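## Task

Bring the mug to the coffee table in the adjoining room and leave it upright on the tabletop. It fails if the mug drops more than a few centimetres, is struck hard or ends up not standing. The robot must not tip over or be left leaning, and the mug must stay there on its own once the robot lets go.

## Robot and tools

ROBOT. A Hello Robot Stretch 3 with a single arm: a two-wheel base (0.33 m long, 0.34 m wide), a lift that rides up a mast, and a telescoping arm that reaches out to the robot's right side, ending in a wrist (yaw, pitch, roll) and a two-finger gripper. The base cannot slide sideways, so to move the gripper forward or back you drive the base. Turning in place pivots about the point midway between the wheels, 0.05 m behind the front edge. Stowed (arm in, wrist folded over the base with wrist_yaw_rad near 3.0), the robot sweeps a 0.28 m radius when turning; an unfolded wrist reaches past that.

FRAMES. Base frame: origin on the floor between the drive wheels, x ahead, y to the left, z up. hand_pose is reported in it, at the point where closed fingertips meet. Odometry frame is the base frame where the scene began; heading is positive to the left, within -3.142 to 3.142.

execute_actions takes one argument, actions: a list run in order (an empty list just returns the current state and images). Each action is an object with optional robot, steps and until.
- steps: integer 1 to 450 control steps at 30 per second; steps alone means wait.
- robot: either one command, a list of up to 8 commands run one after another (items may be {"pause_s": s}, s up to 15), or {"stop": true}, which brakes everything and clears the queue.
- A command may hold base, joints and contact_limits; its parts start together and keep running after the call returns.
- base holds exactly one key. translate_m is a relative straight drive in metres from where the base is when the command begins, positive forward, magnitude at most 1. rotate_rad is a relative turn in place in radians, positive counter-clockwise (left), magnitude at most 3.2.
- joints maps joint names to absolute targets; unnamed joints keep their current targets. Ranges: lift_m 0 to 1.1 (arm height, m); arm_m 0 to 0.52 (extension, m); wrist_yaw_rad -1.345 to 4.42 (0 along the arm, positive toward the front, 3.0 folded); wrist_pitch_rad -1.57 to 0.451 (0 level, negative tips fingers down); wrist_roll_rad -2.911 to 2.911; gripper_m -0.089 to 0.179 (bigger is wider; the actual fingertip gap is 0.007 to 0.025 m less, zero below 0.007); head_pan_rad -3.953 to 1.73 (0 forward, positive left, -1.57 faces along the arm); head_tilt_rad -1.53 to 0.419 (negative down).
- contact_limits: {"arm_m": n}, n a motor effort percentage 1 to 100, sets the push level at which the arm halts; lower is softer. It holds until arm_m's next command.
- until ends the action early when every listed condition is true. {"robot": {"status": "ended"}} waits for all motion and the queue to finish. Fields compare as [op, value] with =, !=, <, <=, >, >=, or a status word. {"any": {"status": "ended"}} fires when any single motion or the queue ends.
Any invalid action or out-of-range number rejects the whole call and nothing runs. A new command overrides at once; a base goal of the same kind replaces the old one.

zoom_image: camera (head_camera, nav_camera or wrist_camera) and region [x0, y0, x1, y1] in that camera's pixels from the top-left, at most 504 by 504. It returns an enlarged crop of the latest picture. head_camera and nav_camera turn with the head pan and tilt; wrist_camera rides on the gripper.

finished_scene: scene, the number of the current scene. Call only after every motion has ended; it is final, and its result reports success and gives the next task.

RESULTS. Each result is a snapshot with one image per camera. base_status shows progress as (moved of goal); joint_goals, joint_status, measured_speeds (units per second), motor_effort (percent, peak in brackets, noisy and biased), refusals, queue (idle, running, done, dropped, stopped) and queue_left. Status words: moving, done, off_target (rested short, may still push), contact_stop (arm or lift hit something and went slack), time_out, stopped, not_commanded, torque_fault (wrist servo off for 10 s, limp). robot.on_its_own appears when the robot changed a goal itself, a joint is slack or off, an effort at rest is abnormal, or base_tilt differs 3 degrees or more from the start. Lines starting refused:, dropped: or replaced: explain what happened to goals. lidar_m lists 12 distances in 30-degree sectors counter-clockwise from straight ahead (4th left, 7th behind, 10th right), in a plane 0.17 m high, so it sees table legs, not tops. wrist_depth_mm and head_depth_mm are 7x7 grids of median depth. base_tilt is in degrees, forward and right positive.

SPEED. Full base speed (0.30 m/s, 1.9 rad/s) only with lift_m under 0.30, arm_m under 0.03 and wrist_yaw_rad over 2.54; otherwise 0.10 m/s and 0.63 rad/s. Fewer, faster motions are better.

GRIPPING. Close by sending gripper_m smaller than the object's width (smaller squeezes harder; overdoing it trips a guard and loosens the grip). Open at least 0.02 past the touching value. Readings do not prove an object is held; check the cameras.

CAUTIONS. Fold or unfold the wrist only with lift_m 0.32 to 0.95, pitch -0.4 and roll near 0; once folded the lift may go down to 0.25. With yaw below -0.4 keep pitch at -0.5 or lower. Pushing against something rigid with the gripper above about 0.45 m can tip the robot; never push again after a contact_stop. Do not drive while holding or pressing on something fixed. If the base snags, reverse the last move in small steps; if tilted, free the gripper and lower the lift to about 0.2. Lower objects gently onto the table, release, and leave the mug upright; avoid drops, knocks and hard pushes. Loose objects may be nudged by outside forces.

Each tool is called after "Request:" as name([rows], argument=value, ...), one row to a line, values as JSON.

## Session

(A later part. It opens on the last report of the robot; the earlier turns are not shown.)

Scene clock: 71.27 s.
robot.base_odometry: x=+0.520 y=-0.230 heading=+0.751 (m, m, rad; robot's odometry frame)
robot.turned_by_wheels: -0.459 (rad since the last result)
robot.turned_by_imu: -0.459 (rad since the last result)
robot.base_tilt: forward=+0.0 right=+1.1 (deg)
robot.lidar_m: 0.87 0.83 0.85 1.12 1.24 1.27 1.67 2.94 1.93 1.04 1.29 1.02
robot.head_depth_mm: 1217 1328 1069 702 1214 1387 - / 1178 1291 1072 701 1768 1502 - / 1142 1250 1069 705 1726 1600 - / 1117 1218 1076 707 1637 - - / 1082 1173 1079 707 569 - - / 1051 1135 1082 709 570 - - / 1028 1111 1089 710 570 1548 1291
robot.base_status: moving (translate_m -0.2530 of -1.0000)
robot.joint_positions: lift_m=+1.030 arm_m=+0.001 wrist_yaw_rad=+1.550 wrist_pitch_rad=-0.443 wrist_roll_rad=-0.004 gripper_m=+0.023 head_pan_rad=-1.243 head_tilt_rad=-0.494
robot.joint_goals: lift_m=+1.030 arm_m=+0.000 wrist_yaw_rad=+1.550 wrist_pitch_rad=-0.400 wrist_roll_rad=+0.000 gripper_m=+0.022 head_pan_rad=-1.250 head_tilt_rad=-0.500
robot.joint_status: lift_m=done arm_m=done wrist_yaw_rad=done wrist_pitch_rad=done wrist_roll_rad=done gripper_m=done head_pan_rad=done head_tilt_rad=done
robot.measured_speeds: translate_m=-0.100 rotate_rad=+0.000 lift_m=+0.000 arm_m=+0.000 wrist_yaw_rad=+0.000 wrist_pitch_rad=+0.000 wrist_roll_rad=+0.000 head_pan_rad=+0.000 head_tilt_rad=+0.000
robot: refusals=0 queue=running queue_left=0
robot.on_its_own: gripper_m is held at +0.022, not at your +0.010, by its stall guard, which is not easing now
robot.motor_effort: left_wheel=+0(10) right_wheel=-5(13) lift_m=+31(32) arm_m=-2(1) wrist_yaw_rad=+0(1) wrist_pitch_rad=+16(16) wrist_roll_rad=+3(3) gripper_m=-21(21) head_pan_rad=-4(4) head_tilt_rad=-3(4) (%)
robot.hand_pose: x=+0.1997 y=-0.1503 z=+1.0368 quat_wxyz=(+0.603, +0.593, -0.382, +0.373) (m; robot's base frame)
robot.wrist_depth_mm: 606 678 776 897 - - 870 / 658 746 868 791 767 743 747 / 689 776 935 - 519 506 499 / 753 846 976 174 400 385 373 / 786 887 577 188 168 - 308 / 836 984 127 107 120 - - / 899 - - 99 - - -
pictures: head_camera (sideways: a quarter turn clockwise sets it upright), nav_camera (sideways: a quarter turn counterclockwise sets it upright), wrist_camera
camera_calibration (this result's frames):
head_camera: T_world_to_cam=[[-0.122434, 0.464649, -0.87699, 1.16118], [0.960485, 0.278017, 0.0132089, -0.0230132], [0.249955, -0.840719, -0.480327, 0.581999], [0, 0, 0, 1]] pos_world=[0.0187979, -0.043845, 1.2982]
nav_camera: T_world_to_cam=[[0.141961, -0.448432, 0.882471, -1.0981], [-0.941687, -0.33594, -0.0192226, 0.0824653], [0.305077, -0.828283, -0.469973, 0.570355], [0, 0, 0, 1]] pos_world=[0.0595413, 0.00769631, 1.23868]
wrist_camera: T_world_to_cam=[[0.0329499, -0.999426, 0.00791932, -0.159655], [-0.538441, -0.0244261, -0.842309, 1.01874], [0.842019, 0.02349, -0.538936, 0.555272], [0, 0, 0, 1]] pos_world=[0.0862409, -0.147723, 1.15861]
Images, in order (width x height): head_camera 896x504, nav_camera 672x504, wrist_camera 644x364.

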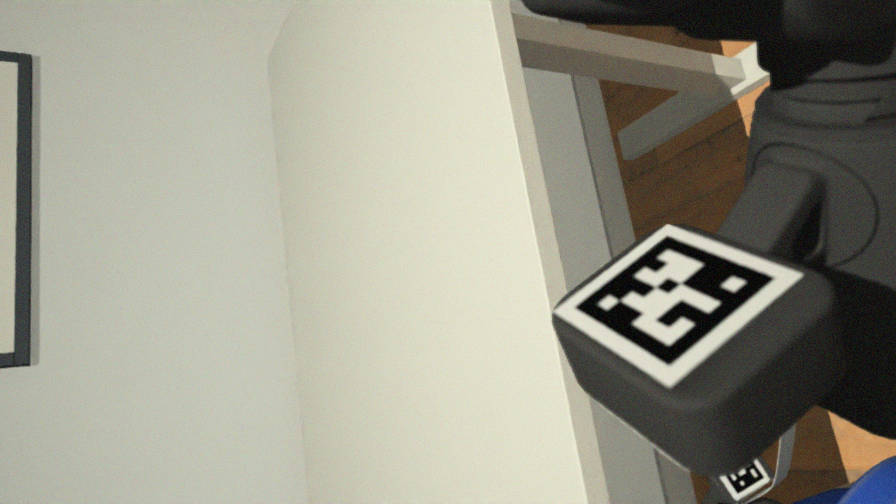

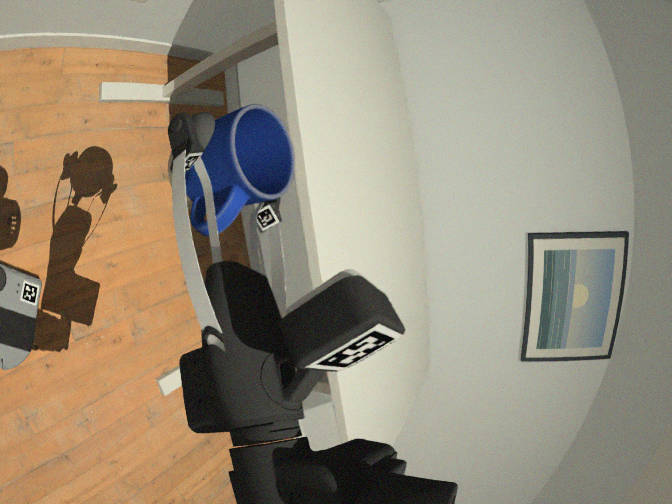

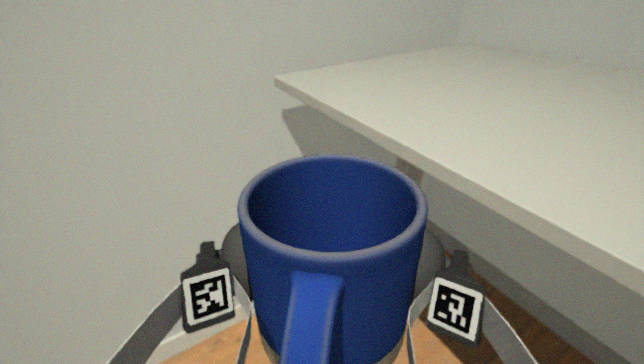

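Request:
execute_actions([
  {"robot":{"joints":{"lift_m":0.29}},"steps":100,"until":{"robot":{"lift_m":["<",0.9]}}},
  {"robot":{"joints":{"wrist_yaw_rad":2.85,"head_pan_rad":-3.14,"head_tilt_rad":-0.9}},"steps":300,"until":{"robot":{"x":["<",0.05]}}},
  {"robot":{"base":{"translate_m":-1.0}},"steps":300,"until":{"robot":{"x":["<",-0.2]}}},
  {"robot":{"base":{"translate_m":-0.82}},"steps":300,"until":{"robot":{"status":"ended"}}},
  {"robot":{"base":{"rotate_rad":-1.005}},"steps":300,"until":{"robot":{"status":"ended"}}},
])

Scene clock: 86.17 s.
robot.base_odometry: x=-0.807 y=-1.469 heading=-0.254 (m, m, rad; robot's odometry frame)
robot.turned_by_wheels: -1.005 (rad since the last result)
robot.turned_by_imu: -1.011 (rad since the last result)
robot.base_tilt: forward=-0.2 right=+1.3 (deg)
robot.lidar_m: 2.28 2.01 2.44 1.02 0.41 0.34 0.33 0.34 0.47 0.95 1.47 2.00
robot.head_depth_mm: 289 327 393 493 663 863 1088 / 291 325 391 487 652 978 1130 / 289 323 387 483 645 897 - / 287 321 384 479 634 884 - / 286 319 381 474 627 929 - / 287 317 378 471 619 909 1122 / 285 315 376 465 613 894 1100
robot.base_status: done (rotate_rad -1.0049 of -1.0050)
robot.joint_positions: lift_m=+0.290 arm_m=+0.001 wrist_yaw_rad=+2.848 wrist_pitch_rad=-0.443 wrist_roll_rad=-0.003 gripper_m=+0.023 head_pan_rad=-3.134 head_tilt_rad=-0.890
robot.joint_goals: lift_m=+0.290 arm_m=+0.000 wrist_yaw_rad=+2.850 wrist_pitch_rad=-0.400 wrist_roll_rad=+0.000 gripper_m=+0.022 head_pan_rad=-3.140 head_tilt_rad=-0.900
robot.joint_status: lift_m=done arm_m=done wrist_yaw_rad=done wrist_pitch_rad=done wrist_roll_rad=done gripper_m=done head_pan_rad=done head_tilt_rad=done
robot.measured_speeds: translate_m=+0.000 rotate_rad=+0.000 lift_m=+0.000 arm_m=+0.000 wrist_yaw_rad=+0.000 wrist_pitch_rad=+0.000 wrist_roll_rad=+0.000 head_pan_rad=+0.000 head_tilt_rad=+0.000
robot: refusals=0 queue=done queue_left=0
robot.on_its_own: gripper_m is held at +0.022, not at your +0.010, by its stall guard, which is not easing now
robot.motor_effort: left_wheel=+3(12) right_wheel=-3(12) lift_m=+21(31) arm_m=-2(2) wrist_yaw_rad=+1(5) wrist_pitch_rad=+16(16) wrist_roll_rad=+2(3) gripper_m=-20(20) head_pan_rad=-3(52) head_tilt_rad=-5(32) (%)
robot.hand_pose: x=+0.0427 y=+0.0661 z=+0.2972 quat_wxyz=(+0.255, +0.704, +0.054, +0.661) (m; robot's base frame)
robot.wrist_depth_mm: - - - - - - - / - - - - - - - / - 940 - - - - - / 374 804 789 174 698 752 767 / 400 - 373 188 167 616 602 / 436 - 127 107 120 506 509 / 450 - - 100 411 429 437
pictures: head_camera (sideways: a quarter turn clockwise sets it upright), nav_camera (sideways: a quarter turn counterclockwise sets it upright), wrist_camera
camera_calibration (this result's frames):
head_camera: T_world_to_cam=[[0.780549, -0.0273793, -0.624495, 0.82656], [-0.0394649, -0.999206, -0.00551927, 0.00747049], [-0.623848, 0.0289537, -0.78101, 0.978456], [0, 0, 0, 1]] pos_world=[-0.034468, 0.00176525, 1.28041]
nav_camera: T_world_to_cam=[[-0.774104, 0.00372271, 0.633047, -0.767392], [-0.0144091, 0.99962, -0.0234982, 0.0823641], [-0.632894, -0.0273117, -0.773756, 0.971244], [0, 0, 0, 1]] pos_world=[0.0218404, -0.0529497, 1.23924]
wrist_camera: T_world_to_cam=[[0.971369, -0.237471, 0.00703445, -0.0224393], [-0.122223, -0.524903, -0.842341, 0.331856], [0.203724, 0.817364, -0.538899, 0.258597], [0, 0, 0, 1]] pos_world=[0.009675, -0.0425041, 0.419051]
Images, in order (width x height): head_camera 896x504, nav_camera 672x504, wrist_camera 644x364.

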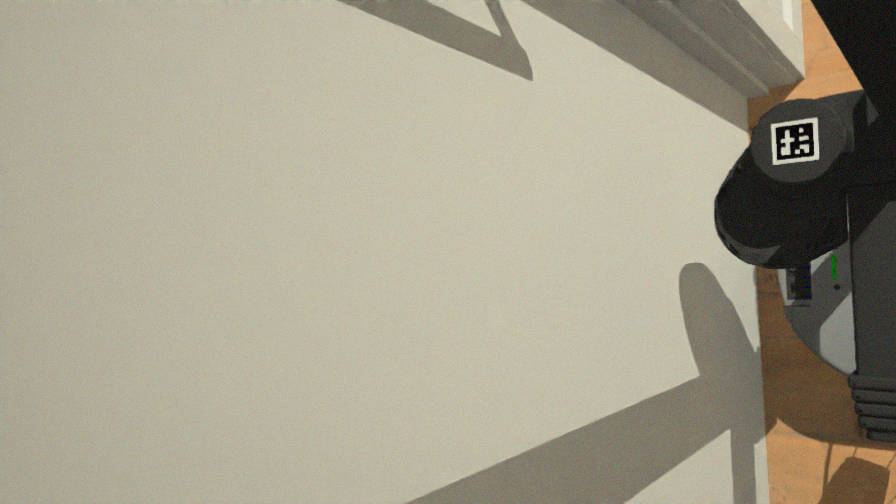

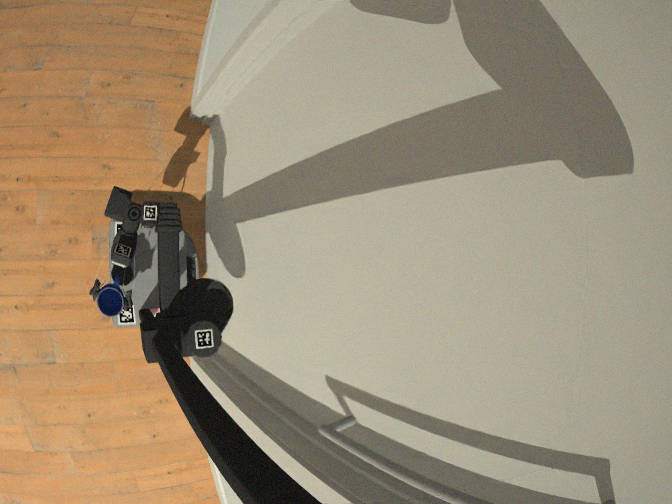

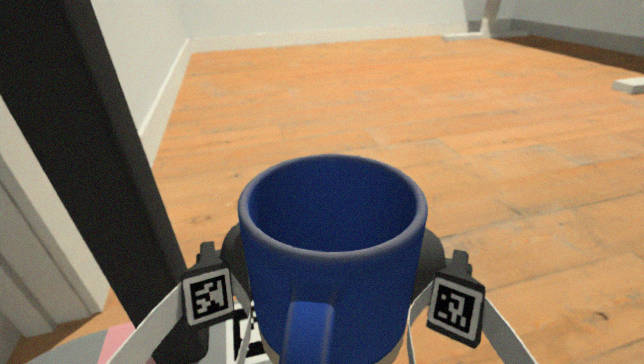

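Request:
execute_actions([
  {"robot":[{"base":{"translate_m":-0.045}},{"base":{"translate_m":-0.6},"joints":{"head_tilt_rad":-1.0}}],"steps":400,"until":{"robot":{"status":"ended"}}},
])

Scene clock: 96.67 s.
robot.base_odometry: x=-1.431 y=-1.307 heading=-0.254 (m, m, rad; robot's odometry frame)
robot.turned_by_wheels: +0.000 (rad since the last result)
robot.turned_by_imu: +0.000 (rad since the last result)
robot.base_tilt: forward=-0.2 right=+1.4 (deg)
robot.lidar_m: 2.92 0.44 0.42 1.02 2.42 1.92 0.38 0.29 0.29 0.31 0.45 2.00
robot.head_depth_mm: 1789 1968 1709 1497 1343 1228 1080 / 1786 1961 1696 1493 1337 1220 1066 / 1762 1938 1685 1488 1332 - - / 1759 1932 1690 1492 1332 - - / 1707 1861 550 766 979 1200 - / 356 421 495 591 731 961 - / 332 372 423 492 587 726 952
robot.base_status: done (translate_m -0.6000 of -0.6000)
robot.joint_positions: lift_m=+0.290 arm_m=+0.001 wrist_yaw_rad=+2.849 wrist_pitch_rad=-0.443 wrist_roll_rad=-0.003 gripper_m=+0.023 head_pan_rad=-3.134 head_tilt_rad=-0.992
robot.joint_goals: lift_m=+0.290 arm_m=+0.000 wrist_yaw_rad=+2.850 wrist_pitch_rad=-0.400 wrist_roll_rad=+0.000 gripper_m=+0.022 head_pan_rad=-3.140 head_tilt_rad=-1.000
robot.joint_status: lift_m=done arm_m=done wrist_yaw_rad=done wrist_pitch_rad=done wrist_roll_rad=done gripper_m=done head_pan_rad=done head_tilt_rad=done
robot.measured_speeds: translate_m=+0.000 rotate_rad=+0.000 lift_m=+0.000 arm_m=+0.000 wrist_yaw_rad=+0.000 wrist_pitch_rad=+0.000 wrist_roll_rad=+0.000 head_pan_rad=+0.000 head_tilt_rad=+0.000
robot: refusals=0 queue=done queue_left=0
robot.on_its_own: gripper_m is held at +0.022, not at your +0.010, by its stall guard, which is not easing now
robot.motor_effort: left_wheel=+0(79) right_wheel=-1(63) lift_m=+23(23) arm_m=-3(2) wrist_yaw_rad=+0(2) wrist_pitch_rad=+16(16) wrist_roll_rad=+2(2) gripper_m=-20(20) head_pan_rad=-4(3) head_tilt_rad=-4(19) (%)
robot.hand_pose: x=+0.0425 y=+0.0662 z=+0.2971 quat_wxyz=(+0.255, +0.704, +0.054, +0.661) (m; robot's base frame)
robot.wrist_depth_mm: - - - 924 464 395 - / - - - - 461 440 - / - - - 943 483 902 - / 816 791 785 174 487 722 774 / 648 - 373 187 168 611 613 / 522 - 127 108 120 509 512 / 462 - - 99 410 425 431
pictures: head_camera (sideways: a quarter turn clockwise sets it upright), nav_camera (sideways: a quarter turn counterclockwise sets it upright), wrist_camera
camera_calibration (this result's frames):
head_camera: T_world_to_cam=[[0.840045, -0.0273387, -0.541827, 0.718495], [-0.0391765, -0.999179, -0.010324, 0.0137229], [-0.5411, 0.0298995, -0.840426, 1.0552], [0, 0, 0, 1]] pos_world=[-0.0320632, 0.00180442, 1.27626]
nav_camera: T_world_to_cam=[[-0.834515, 0.003672, 0.550972, -0.660092], [-0.011464, 0.999646, -0.0240259, 0.08303], [-0.550865, -0.0263663, -0.834178, 1.0493], [0, 0, 0, 1]] pos_world=[0.028117, -0.0529106, 1.24099]
wrist_camera: T_world_to_cam=[[0.971568, -0.23666, 0.00698673, -0.0222926], [-0.121865, -0.525163, -0.842231, 0.331733], [0.202991, 0.817433, -0.539072, 0.258615], [0, 0, 0, 1]] pos_world=[0.00958901, -0.0424618, 0.418963]
Images, in order (width x height): head_camera 896x504, nav_camera 672x504, wrist_camera 644x364.

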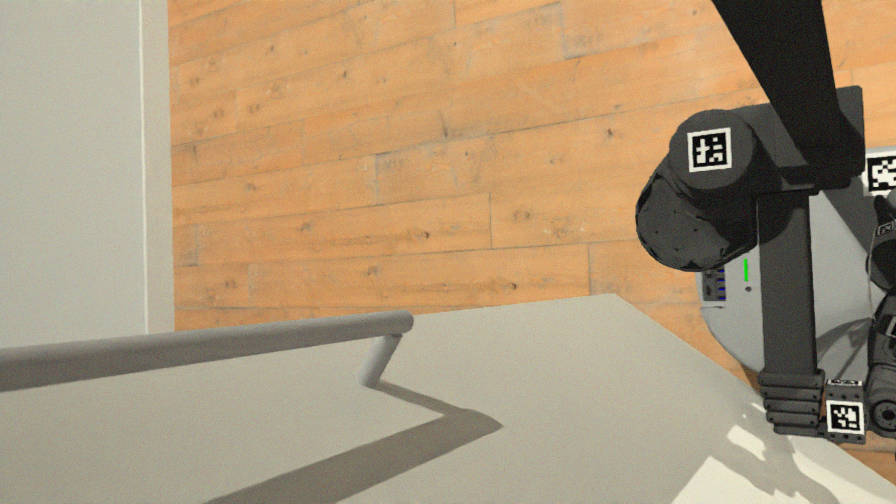

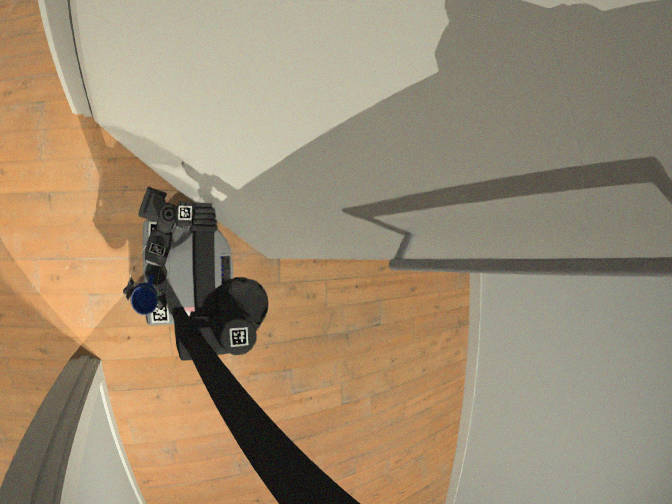

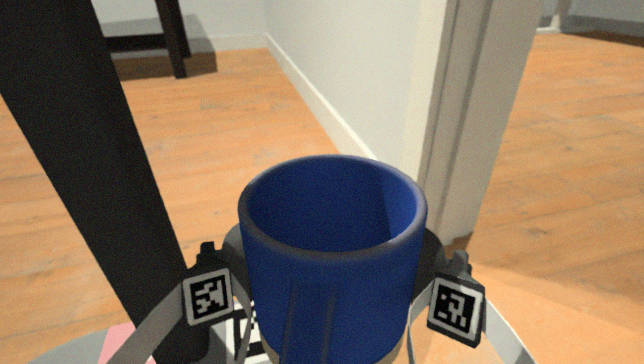

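Request:
execute_actions([
  {"robot":[{"base":{"rotate_rad":-1.15},"joints":{"head_tilt_rad":-0.6}},{"base":{"translate_m":-0.5}}],"steps":400,"until":{"robot":{"status":"ended"}}},
])

Scene clock: 104.27 s.
robot.base_odometry: x=-1.514 y=-0.814 heading=-1.404 (m, m, rad; robot's odometry frame)
robot.turned_by_wheels: -1.150 (rad since the last result)
robot.turned_by_imu: -1.151 (rad since the last result)
robot.base_tilt: forward=-0.2 right=+1.4 (deg)
robot.lidar_m: 0.76 2.43 0.47 0.48 0.61 1.22 1.49 1.78 1.65 1.68 0.55 0.56
robot.head_depth_mm: 1531 1676 1825 1959 1720 1421 1214 / 1589 1743 1855 1548 1632 1422 1213 / 1635 1803 1915 1621 1683 1427 1217 / 1690 1861 1962 1731 1733 1433 1216 / 1775 1962 1952 1797 1720 1429 1210 / 1834 2040 2264 1832 1731 1429 1213 / 1900 2111 2400 2187 1723 1425 1219
robot.base_status: done (translate_m -0.5000 of -0.5000)
robot.joint_positions: lift_m=+0.290 arm_m=+0.001 wrist_yaw_rad=+2.849 wrist_pitch_rad=-0.443 wrist_roll_rad=-0.003 gripper_m=+0.023 head_pan_rad=-3.134 head_tilt_rad=-0.605
robot.joint_goals: lift_m=+0.290 arm_m=+0.000 wrist_yaw_rad=+2.850 wrist_pitch_rad=-0.400 wrist_roll_rad=+0.000 gripper_m=+0.022 head_pan_rad=-3.140 head_tilt_rad=-0.600
robot.joint_status: lift_m=done arm_m=done wrist_yaw_rad=done wrist_pitch_rad=done wrist_roll_rad=done gripper_m=done head_pan_rad=done head_tilt_rad=done
robot.measured_speeds: translate_m=+0.000 rotate_rad=+0.000 lift_m=+0.000 arm_m=+0.000 wrist_yaw_rad=+0.000 wrist_pitch_rad=+0.000 wrist_roll_rad=+0.000 head_pan_rad=+0.000 head_tilt_rad=+0.000
robot: refusals=0 queue=done queue_left=0
robot.on_its_own: gripper_m is held at +0.022, not at your +0.010, by its stall guard, which is not easing now
robot.motor_effort: left_wheel=+3(12) right_wheel=-3(9) lift_m=+23(23) arm_m=-2(2) wrist_yaw_rad=+0(0) wrist_pitch_rad=+16(16) wrist_roll_rad=+2(2) gripper_m=-20(20) head_pan_rad=-4(3) head_tilt_rad=+4(29) (%)
robot.hand_pose: x=+0.0425 y=+0.0662 z=+0.2971 quat_wxyz=(+0.255, +0.704, +0.054, +0.661) (m; robot's base frame)
robot.wrist_depth_mm: - 513 502 471 448 - - / - 563 549 518 488 - - / - 614 601 568 547 - 991 / 736 683 666 175 561 771 743 / 654 - 372 187 168 618 610 / 537 - 127 107 120 517 505 / 461 - - 100 416 424 439
pictures: head_camera (sideways: a quarter turn clockwise sets it upright), nav_camera (sideways: a quarter turn counterclockwise sets it upright), wrist_camera
camera_calibration (this result's frames):
head_camera: T_world_to_cam=[[0.573797, -0.029341, -0.818472, 1.08063], [-0.03963, -0.999182, 0.00803626, -0.0101768], [-0.818038, 0.0278249, -0.57449, 0.711028], [0, 0, 0, 1]] pos_world=[-0.0388152, 0.00175398, 1.29302]
nav_camera: T_world_to_cam=[[-0.565214, 0.00569722, 0.824924, -1.01874], [-0.0202242, 0.99958, -0.0207605, 0.0788436], [-0.824696, -0.0284176, -0.564862, 0.700706], [0, 0, 0, 1]] pos_world=[0.00365713, -0.0530942, 1.23782]
wrist_camera: T_world_to_cam=[[0.971567, -0.236661, 0.00698396, -0.0222941], [-0.121868, -0.525162, -0.842231, 0.331727], [0.202991, 0.817433, -0.539072, 0.258623], [0, 0, 0, 1]] pos_world=[0.00958919, -0.0424725, 0.418963]
Images, in order (width x height): head_camera 896x504, nav_camera 672x504, wrist_camera 644x364.

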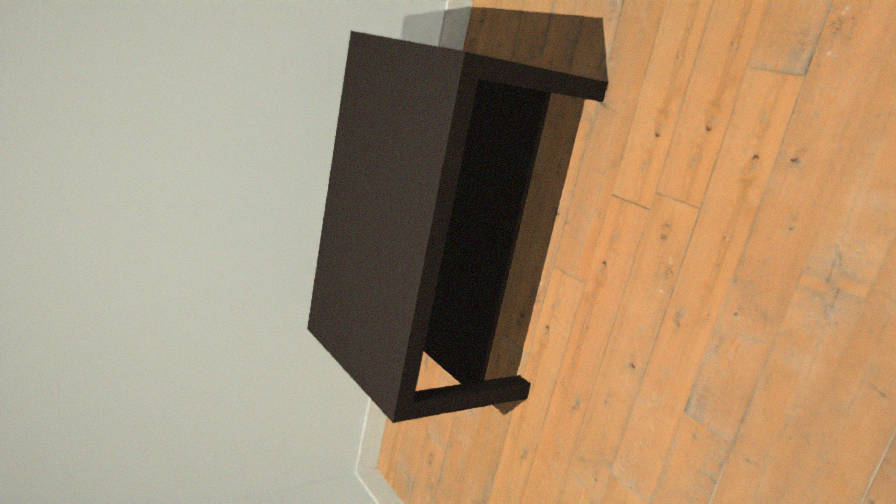

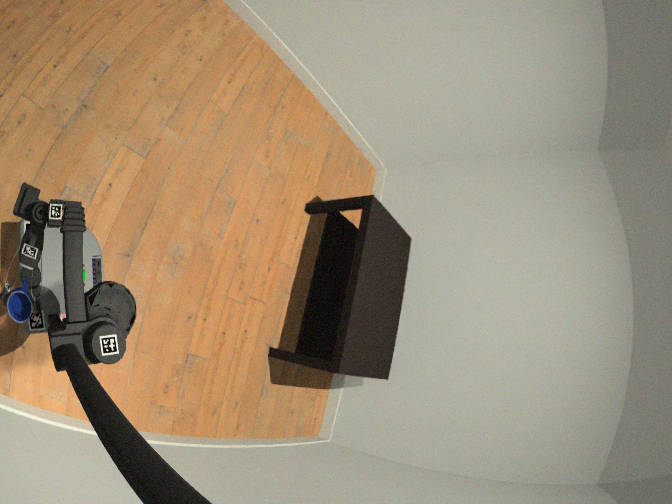

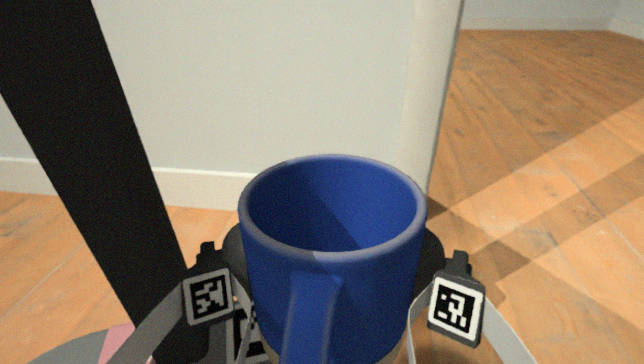

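Request:
execute_actions([
  {"robot":{"base":{"translate_m":-0.75}},"steps":400,"until":{"robot":{"status":"ended"}}},
  {"robot":{"base":{"rotate_rad":-1.73},"joints":{"lift_m":0.55,"head_tilt_rad":-0.85,"head_pan_rad":-1.57}},"steps":400,"until":{"robot":{"lift_m":[">",0.33]}}},
  {"robot":{"joints":{"wrist_yaw_rad":0.0}},"steps":400,"until":{"robot":{"lift_m":[">",0.545]}}},
  {"robot":{"joints":{"arm_m":0.08}},"steps":400,"until":{"robot":{"status":"ended"}}},
])

Scene clock: 117.70 s.
robot.base_odometry: x=-1.639 y=-0.074 heading=-3.134 (m, m, rad; robot's odometry frame)
robot.turned_by_wheels: -1.730 (rad since the last result)
robot.turned_by_imu: -1.736 (rad since the last result)
robot.base_tilt: forward=-0.2 right=+1.4 (deg)
robot.lidar_m: 1.35 1.56 2.57 1.18 0.90 0.78 0.77 0.89 0.59 1.18 0.77 1.36
robot.head_depth_mm: 1014 1151 1291 1093 957 1196 1122 / 1028 1185 1297 1097 980 1252 - / 1052 1209 1322 1088 975 1325 1099 / 1072 1231 1337 1087 843 - 1105 / 1092 1262 1315 1086 1219 1258 1119 / 1119 1295 1297 1087 1243 1253 1116 / 1142 1321 1443 1086 1268 1247 1114
robot.base_status: done (rotate_rad -1.7299 of -1.7300)
robot.joint_positions: lift_m=+0.550 arm_m=+0.080 wrist_yaw_rad=+0.001 wrist_pitch_rad=-0.443 wrist_roll_rad=-0.003 gripper_m=+0.023 head_pan_rad=-1.577 head_tilt_rad=-0.840
robot.joint_goals: lift_m=+0.550 arm_m=+0.080 wrist_yaw_rad=+0.000 wrist_pitch_rad=-0.400 wrist_roll_rad=+0.000 gripper_m=+0.022 head_pan_rad=-1.570 head_tilt_rad=-0.850
robot.joint_status: lift_m=done arm_m=done wrist_yaw_rad=done wrist_pitch_rad=done wrist_roll_rad=done gripper_m=done head_pan_rad=done head_tilt_rad=done
robot.measured_speeds: translate_m=+0.000 rotate_rad=+0.000 lift_m=+0.000 arm_m=+0.000 wrist_yaw_rad=+0.000 wrist_pitch_rad=+0.000 wrist_roll_rad=+0.000 head_pan_rad=+0.000 head_tilt_rad=+0.000
robot: refusals=0 queue=done queue_left=0
robot.on_its_own: gripper_m is held at +0.022, not at your +0.010, by its stall guard, which is not easing now
robot.motor_effort: left_wheel=+2(11) right_wheel=-2(12) lift_m=+31(32) arm_m=+3(3) wrist_yaw_rad=+0(3) wrist_pitch_rad=+16(16) wrist_roll_rad=+2(2) gripper_m=-20(21) head_pan_rad=+4(53) head_tilt_rad=-5(26) (%)
robot.hand_pose: x=-0.0214 y=-0.4457 z=+0.5567 quat_wxyz=(+0.691, +0.156, -0.688, -0.155) (m; robot's base frame)
robot.wrist_depth_mm: - - 924 841 794 734 680 / - - 970 866 835 771 723 / - 581 570 559 566 550 541 / 437 435 425 174 380 418 410 / 445 379 252 186 167 329 330 / 558 664 128 107 119 279 274 / 712 662 590 100 536 401 265
pictures: head_camera (sideways: a quarter turn clockwise sets it upright), nav_camera (sideways: a quarter turn counterclockwise sets it upright), wrist_camera
camera_calibration (this result's frames):
head_camera: T_world_to_cam=[[0.0382341, 0.747929, -0.662676, 0.880838], [0.998545, -0.0538289, -0.00314142, -0.00195681], [-0.0380207, -0.661592, -0.748899, 0.933128], [0, 0, 0, 1]] pos_world=[0.00375412, -0.0415593, 1.28252]
nav_camera: T_world_to_cam=[[-0.014486, -0.741401, 0.670906, -0.821356], [-0.999731, -0.0014155, -0.0231502, 0.087923], [0.0181132, -0.671061, -0.741181, 0.924912], [0, 0, 0, 1]] pos_world=[0.059248, 0.0118432, 1.23862]
wrist_camera: T_world_to_cam=[[-0.998525, -0.0538404, 0.00696629, -0.0438666], [-0.0348855, 0.538014, -0.842214, 0.749506], [0.0415972, -0.841215, -0.539099, 0.0872646], [0, 0, 0, 1]] pos_world=[-0.0212851, -0.332198, 0.678594]
Images, in order (width x height): head_camera 896x504, nav_camera 672x504, wrist_camera 644x364.

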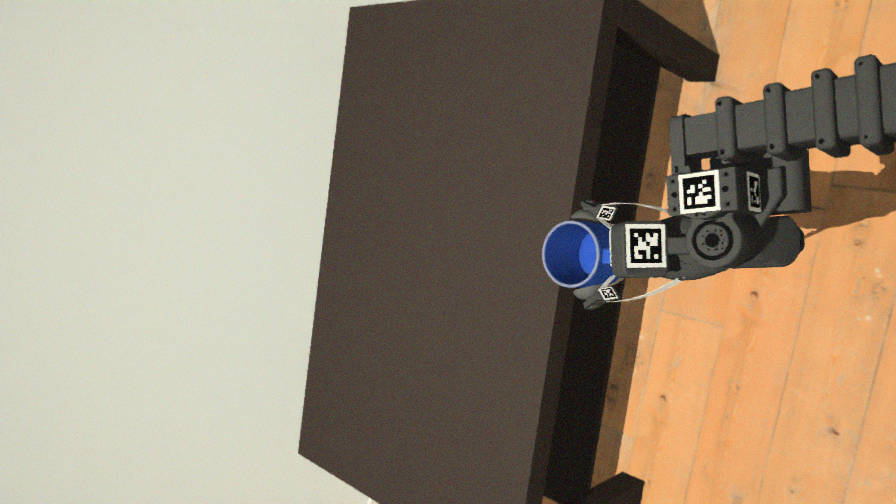

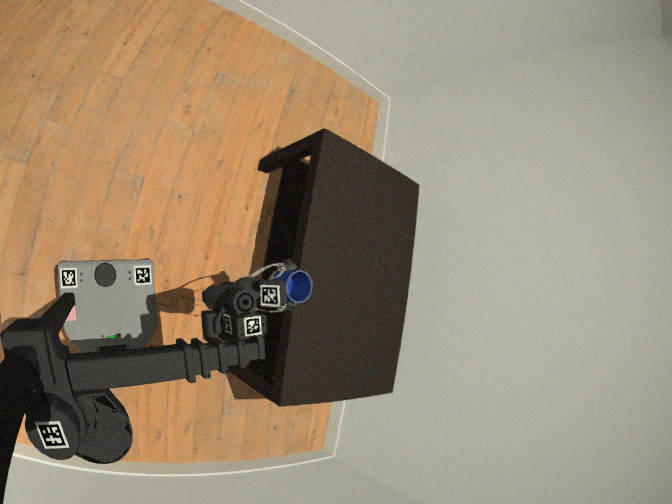

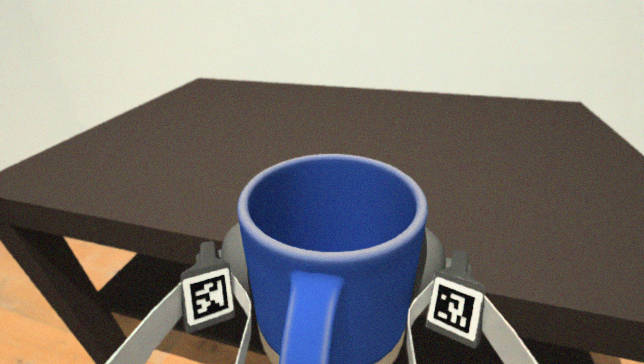

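Request:
execute_actions([
  {"robot":{"joints":{"arm_m":0.38,"lift_m":0.515}},"steps":400,"until":{"robot":{"status":"ended"}}},
])

Scene clock: 122.20 s.
robot.base_odometry: x=-1.639 y=-0.074 heading=-3.134 (m, m, rad; robot's odometry frame)
robot.turned_by_wheels: +0.000 (rad since the last result)
robot.turned_by_imu: +0.001 (rad since the last result)
robot.base_tilt: forward=-0.2 right=+1.3 (deg)
robot.lidar_m: 1.35 1.56 2.57 1.18 0.90 0.78 0.78 0.89 0.59 1.19 0.78 1.36
robot.head_depth_mm: 1009 1157 1286 1091 960 1197 1118 / 1030 1181 1299 1093 975 1239 - / 1050 1210 1319 1144 1084 1253 1125 / 1071 1234 1329 1143 993 1256 1122 / 1090 1268 1305 1087 1219 1255 1115 / 1111 1290 1308 1084 1246 1252 1117 / 1137 1330 1450 1089 1268 1252 1117
robot.base_status: done (rotate_rad -1.7299 of -1.7300)
robot.joint_positions: lift_m=+0.515 arm_m=+0.380 wrist_yaw_rad=+0.001 wrist_pitch_rad=-0.443 wrist_roll_rad=-0.003 gripper_m=+0.023 head_pan_rad=-1.577 head_tilt_rad=-0.840
robot.joint_goals: lift_m=+0.515 arm_m=+0.380 wrist_yaw_rad=+0.000 wrist_pitch_rad=-0.400 wrist_roll_rad=+0.000 gripper_m=+0.022 head_pan_rad=-1.570 head_tilt_rad=-0.850
robot.joint_status: lift_m=done arm_m=done wrist_yaw_rad=done wrist_pitch_rad=done wrist_roll_rad=done gripper_m=done head_pan_rad=done head_tilt_rad=done
robot.measured_speeds: translate_m=+0.000 rotate_rad=+0.000 lift_m=+0.000 arm_m=+0.000 wrist_yaw_rad=+0.000 wrist_pitch_rad=+0.000 wrist_roll_rad=+0.000 head_pan_rad=+0.000 head_tilt_rad=+0.000
robot: refusals=0 queue=done queue_left=0
robot.on_its_own: gripper_m is held at +0.022, not at your +0.010, by its stall guard, which is not easing now
robot.motor_effort: left_wheel=+2(2) right_wheel=-3(3) lift_m=+22(32) arm_m=+4(4) wrist_yaw_rad=+0(1) wrist_pitch_rad=+16(16) wrist_roll_rad=+2(2) gripper_m=-20(20) head_pan_rad=+4(5) head_tilt_rad=-5(5) (%)
robot.hand_pose: x=-0.0214 y=-0.7457 z=+0.5221 quat_wxyz=(+0.691, +0.156, -0.688, -0.155) (m; robot's base frame)
robot.wrist_depth_mm: 737 668 610 567 507 489 457 / 816 747 664 605 562 522 476 / 909 489 486 476 469 540 518 / 363 365 352 175 320 348 342 / 287 287 214 187 167 281 279 / 241 239 128 107 120 234 230 / 204 204 199 99 189 196 198
pictures: head_camera (sideways: a quarter turn clockwise sets it upright), nav_camera (sideways: a quarter turn counterclockwise sets it upright), wrist_camera
camera_calibration (this result's frames):
head_camera: T_world_to_cam=[[0.0382341, 0.747929, -0.662676, 0.880838], [0.998545, -0.053829, -0.00314142, -0.00195681], [-0.0380208, -0.661592, -0.748899, 0.933128], [0, 0, 0, 1]] pos_world=[0.00375412, -0.0415593, 1.28252]
nav_camera: T_world_to_cam=[[-0.0144861, -0.741401, 0.670906, -0.821356], [-0.999731, -0.00141539, -0.0231502, 0.087923], [0.0181131, -0.671061, -0.741181, 0.924912], [0, 0, 0, 1]] pos_world=[0.059248, 0.0118432, 1.23862]
wrist_camera: T_world_to_cam=[[-0.998529, -0.0537827, 0.00683909, -0.0596679], [-0.0347501, 0.538077, -0.842179, 0.881812], [0.0416147, -0.841178, -0.539154, -0.183679], [0, 0, 0, 1]] pos_world=[-0.0212934, -0.632198, 0.644021]
Images, in order (width x height): head_camera 896x504, nav_camera 672x504, wrist_camera 644x364.

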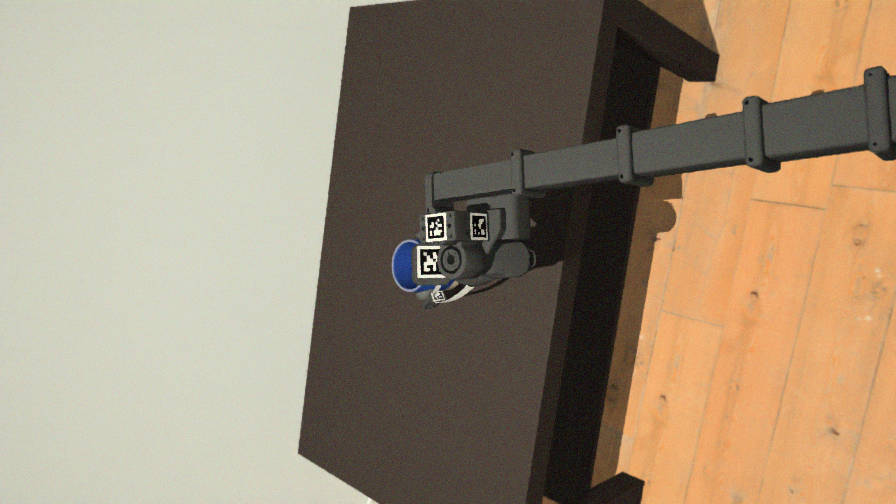

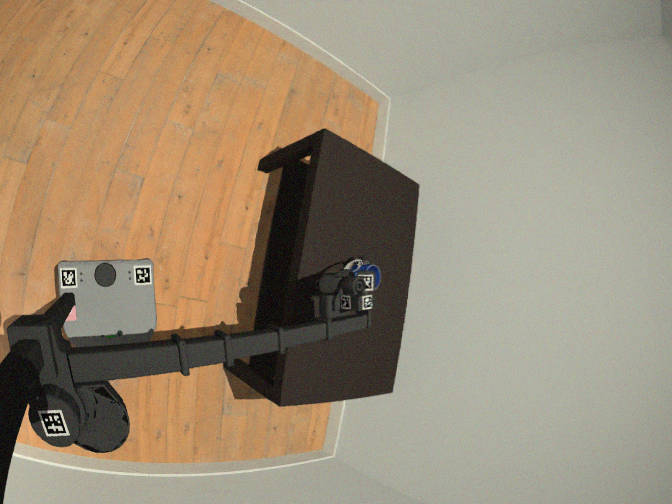

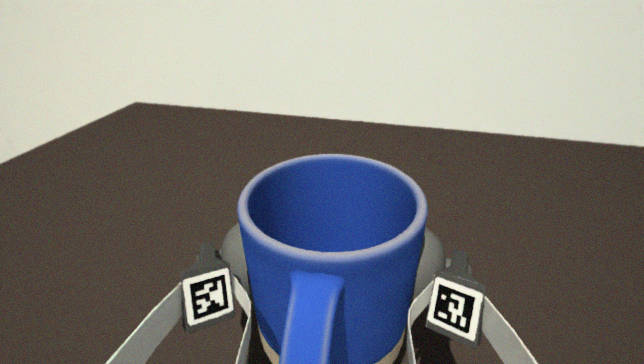

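Request:
execute_actions([
  {"robot":{"joints":{"lift_m":0.485}},"steps":400,"until":{"robot":{"status":"ended"}}},
])

Scene clock: 124.40 s.
robot.base_odometry: x=-1.639 y=-0.074 heading=-3.134 (m, m, rad; robot's odometry frame)
robot.turned_by_wheels: +0.000 (rad since the last result)
robot.turned_by_imu: +0.001 (rad since the last result)
robot.base_tilt: forward=-0.1 right=+1.4 (deg)
robot.lidar_m: 1.35 1.56 2.57 1.18 0.90 0.78 0.77 0.89 0.59 1.19 0.78 1.35
robot.head_depth_mm: 1012 1158 1281 1096 956 1199 1121 / 1033 1182 1303 1094 979 1241 1137 / 1052 1212 1318 1117 994 1254 1117 / 1075 1238 1342 1145 1207 1258 1116 / 1095 1263 1308 1091 1220 1250 1115 / 1112 1289 1302 1091 1239 1255 1115 / 1136 1328 1451 1082 1260 1258 1120
robot.base_status: done (rotate_rad -1.7299 of -1.7300)
robot.joint_positions: lift_m=+0.485 arm_m=+0.380 wrist_yaw_rad=+0.001 wrist_pitch_rad=-0.433 wrist_roll_rad=-0.003 gripper_m=+0.023 head_pan_rad=-1.577 head_tilt_rad=-0.840
robot.joint_goals: lift_m=+0.485 arm_m=+0.380 wrist_yaw_rad=+0.000 wrist_pitch_rad=-0.400 wrist_roll_rad=+0.000 gripper_m=+0.022 head_pan_rad=-1.570 head_tilt_rad=-0.850
robot.joint_status: lift_m=done arm_m=done wrist_yaw_rad=done wrist_pitch_rad=done wrist_roll_rad=done gripper_m=done head_pan_rad=done head_tilt_rad=done
robot.measured_speeds: translate_m=+0.000 rotate_rad=+0.000 lift_m=+0.000 arm_m=+0.000 wrist_yaw_rad=+0.000 wrist_pitch_rad=+0.000 wrist_roll_rad=+0.000 head_pan_rad=+0.000 head_tilt_rad=+0.000
robot: refusals=0 queue=done queue_left=0
robot.on_its_own: gripper_m is held at +0.022, not at your +0.010, by its stall guard, which is not easing now
robot.motor_effort: left_wheel=+2(2) right_wheel=-2(3) lift_m=+20(21) arm_m=+4(3) wrist_yaw_rad=-1(1) wrist_pitch_rad=+12(16) wrist_roll_rad=+2(2) gripper_m=-19(20) head_pan_rad=+3(4) head_tilt_rad=-5(5) (%)
robot.hand_pose: x=-0.0214 y=-0.7470 z=+0.4944 quat_wxyz=(+0.692, +0.153, -0.689, -0.152) (m; robot's base frame)
robot.wrist_depth_mm: 720 660 624 564 524 486 452 / 812 710 660 609 559 531 482 / 431 429 422 416 411 404 402 / 313 316 311 173 272 300 298 / 250 247 198 189 170 239 240 / 206 205 126 106 119 201 199 / 176 174 170 102 163 168 170
pictures: head_camera (sideways: a quarter turn clockwise sets it upright), nav_camera (sideways: a quarter turn counterclockwise sets it upright), wrist_camera
camera_calibration (this result's frames):
head_camera: T_world_to_cam=[[0.0382341, 0.747929, -0.662676, 0.880838], [0.998545, -0.0538289, -0.00314143, -0.0019568], [-0.0380207, -0.661592, -0.748899, 0.933128], [0, 0, 0, 1]] pos_world=[0.00375412, -0.0415593, 1.28252]
nav_camera: T_world_to_cam=[[-0.014486, -0.741401, 0.670906, -0.821356], [-0.999731, -0.0014155, -0.0231502, 0.087923], [0.0181132, -0.671061, -0.741181, 0.924912], [0, 0, 0, 1]] pos_world=[0.059248, 0.0118432, 1.23862]
wrist_camera: T_world_to_cam=[[-0.998529, -0.0537116, 0.00737288, -0.0597592], [-0.0347472, 0.529633, -0.847515, 0.855501], [0.0416164, -0.846524, -0.530721, -0.207892], [0, 0, 0, 1]] pos_world=[-0.0212933, -0.632297, 0.615158]
Images, in order (width x height): head_camera 896x504, nav_camera 672x504, wrist_camera 644x364.

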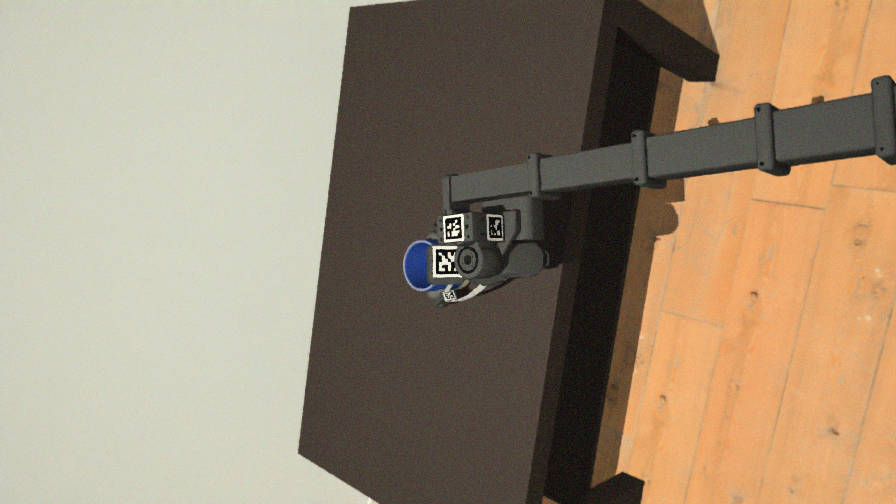

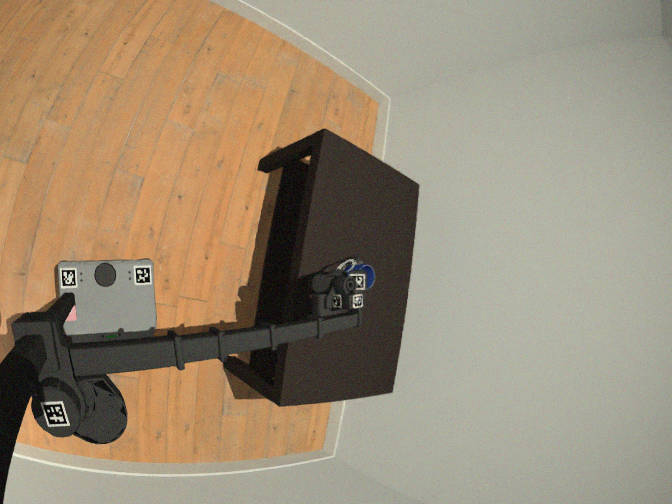

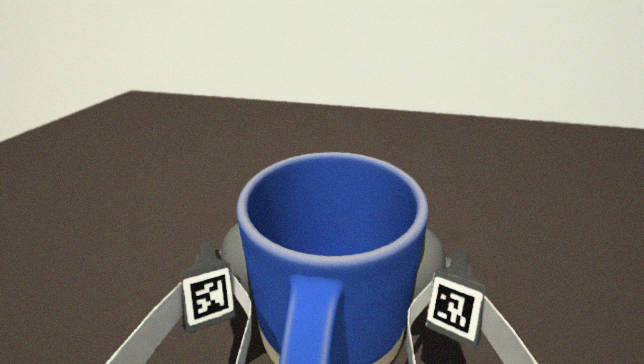

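The wrist pitch load dropped, so the mug is resting on the table. I'll release it and pull the arm back.

Request:
execute_actions([
  {"robot":[{"joints":{"gripper_m":0.15}},{"joints":{"arm_m":0.26}}],"steps":400,"until":{"robot":{"status":"ended"}}},
])

Scene clock: 129.07 s.
robot.base_odometry: x=-1.639 y=-0.074 heading=-3.134 (m, m, rad; robot's odometry frame)
robot.turned_by_wheels: +0.000 (rad since the last result)
robot.turned_by_imu: +0.001 (rad since the last result)
robot.base_tilt: forward=-0.2 right=+1.3 (deg)
robot.lidar_m: 1.35 1.57 2.57 1.17 0.90 0.77 0.78 0.89 0.58 1.19 0.77 1.35
robot.head_depth_mm: 1012 1158 1292 1093 958 1201 1123 / 1029 1181 1300 1097 977 1239 1143 / 1049 1213 1327 1092 995 1258 1116 / 1076 1240 1338 1059 - 1251 1119 / 1093 1259 1304 1085 1218 1254 1118 / 1115 1291 1302 1082 1249 1250 1118 / 1140 1322 1452 1085 1267 1253 1114
robot.base_status: done (rotate_rad -1.7299 of -1.7300)
robot.joint_positions: lift_m=+0.485 arm_m=+0.260 wrist_yaw_rad=+0.001 wrist_pitch_rad=-0.420 wrist_roll_rad=-0.003 gripper_m=+0.150 head_pan_rad=-1.577 head_tilt_rad=-0.840
robot.joint_goals: lift_m=+0.485 arm_m=+0.260 wrist_yaw_rad=+0.000 wrist_pitch_rad=-0.400 wrist_roll_rad=+0.000 gripper_m=+0.150 head_pan_rad=-1.570 head_tilt_rad=-0.850
robot.joint_status: lift_m=done arm_m=done wrist_yaw_rad=done wrist_pitch_rad=done wrist_roll_rad=done gripper_m=done head_pan_rad=done head_tilt_rad=done
robot.measured_speeds: translate_m=+0.000 rotate_rad=+0.000 lift_m=+0.000 arm_m=+0.000 wrist_yaw_rad=+0.000 wrist_pitch_rad=+0.000 wrist_roll_rad=+0.000 head_pan_rad=+0.000 head_tilt_rad=+0.000
robot: refusals=0 queue=done queue_left=0
robot.motor_effort: left_wheel=+2(2) right_wheel=-3(4) lift_m=+20(19) arm_m=-2(3) wrist_yaw_rad=-1(1) wrist_pitch_rad=+8(12) wrist_roll_rad=+2(2) gripper_m=+0(81) head_pan_rad=+4(5) head_tilt_rad=-5(5) (%)
robot.hand_pose: x=-0.0214 y=-0.6295 z=+0.4973 quat_wxyz=(+0.693, +0.148, -0.690, -0.147) (m; robot's base frame)
robot.wrist_depth_mm: 904 790 720 669 624 575 533 / 986 863 764 714 653 618 581 / 445 445 437 229 422 423 418 / 329 322 320 230 312 313 308 / 258 261 251 251 250 248 245 / 211 - 210 208 206 205 203 / - 174 177 177 176 170 174
pictures: head_camera (sideways: a quarter turn clockwise sets it upright), nav_camera (sideways: a quarter turn counterclockwise sets it upright), wrist_camera
camera_calibration (this result's frames):
head_camera: T_world_to_cam=[[0.038234, 0.747929, -0.662676, 0.880838], [0.998545, -0.0538287, -0.00314143, -0.0019568], [-0.0380206, -0.661592, -0.748899, 0.933128], [0, 0, 0, 1]] pos_world=[0.00375413, -0.0415593, 1.28252]
nav_camera: T_world_to_cam=[[-0.0144859, -0.741401, 0.670906, -0.821356], [-0.999731, -0.00141562, -0.0231502, 0.087923], [0.0181133, -0.671061, -0.741181, 0.924912], [0, 0, 0, 1]] pos_world=[0.059248, 0.0118433, 1.23862]
wrist_camera: T_world_to_cam=[[-0.998529, -0.0536114, 0.00807051, -0.0537507], [-0.0347417, 0.518457, -0.854397, 0.792126], [0.0416212, -0.853421, -0.519557, -0.116736], [0, 0, 0, 1]] pos_world=[-0.0212932, -0.51319, 0.616573]
Images, in order (width x height): head_camera 896x504, nav_camera 672x504, wrist_camera 644x364.

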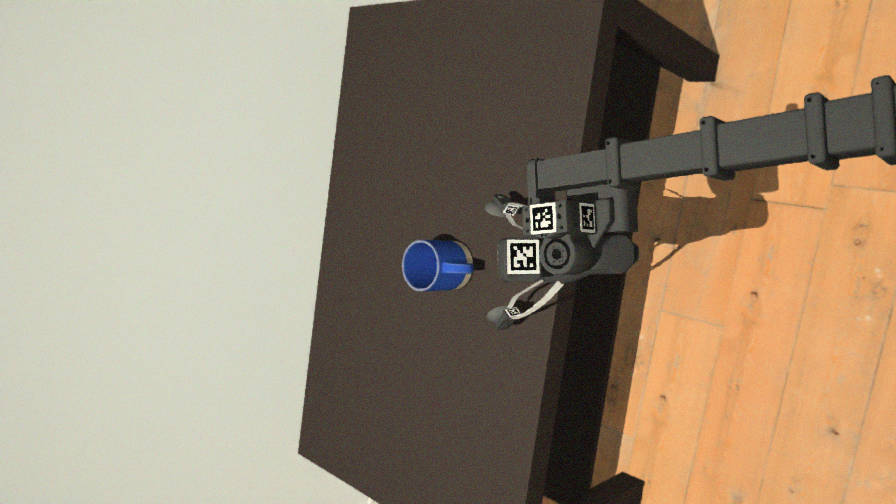

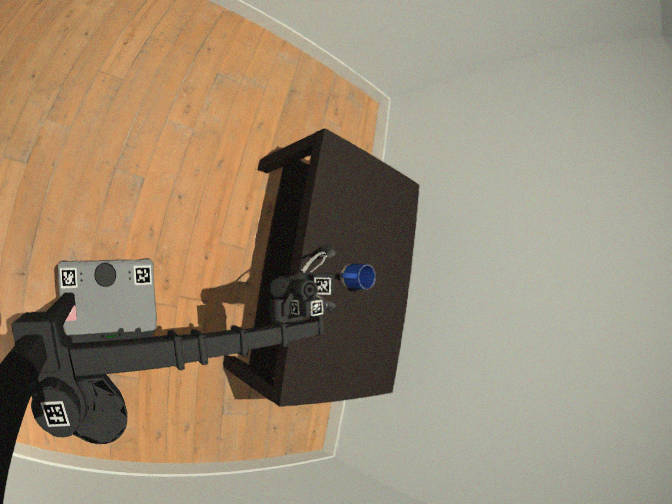

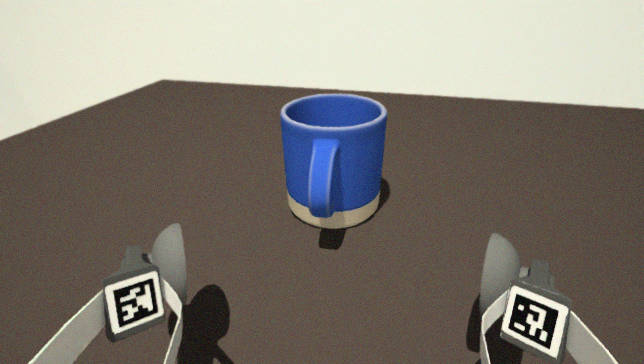

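Request:
finished_scene(scene=2)

The scene is finished: the task was done.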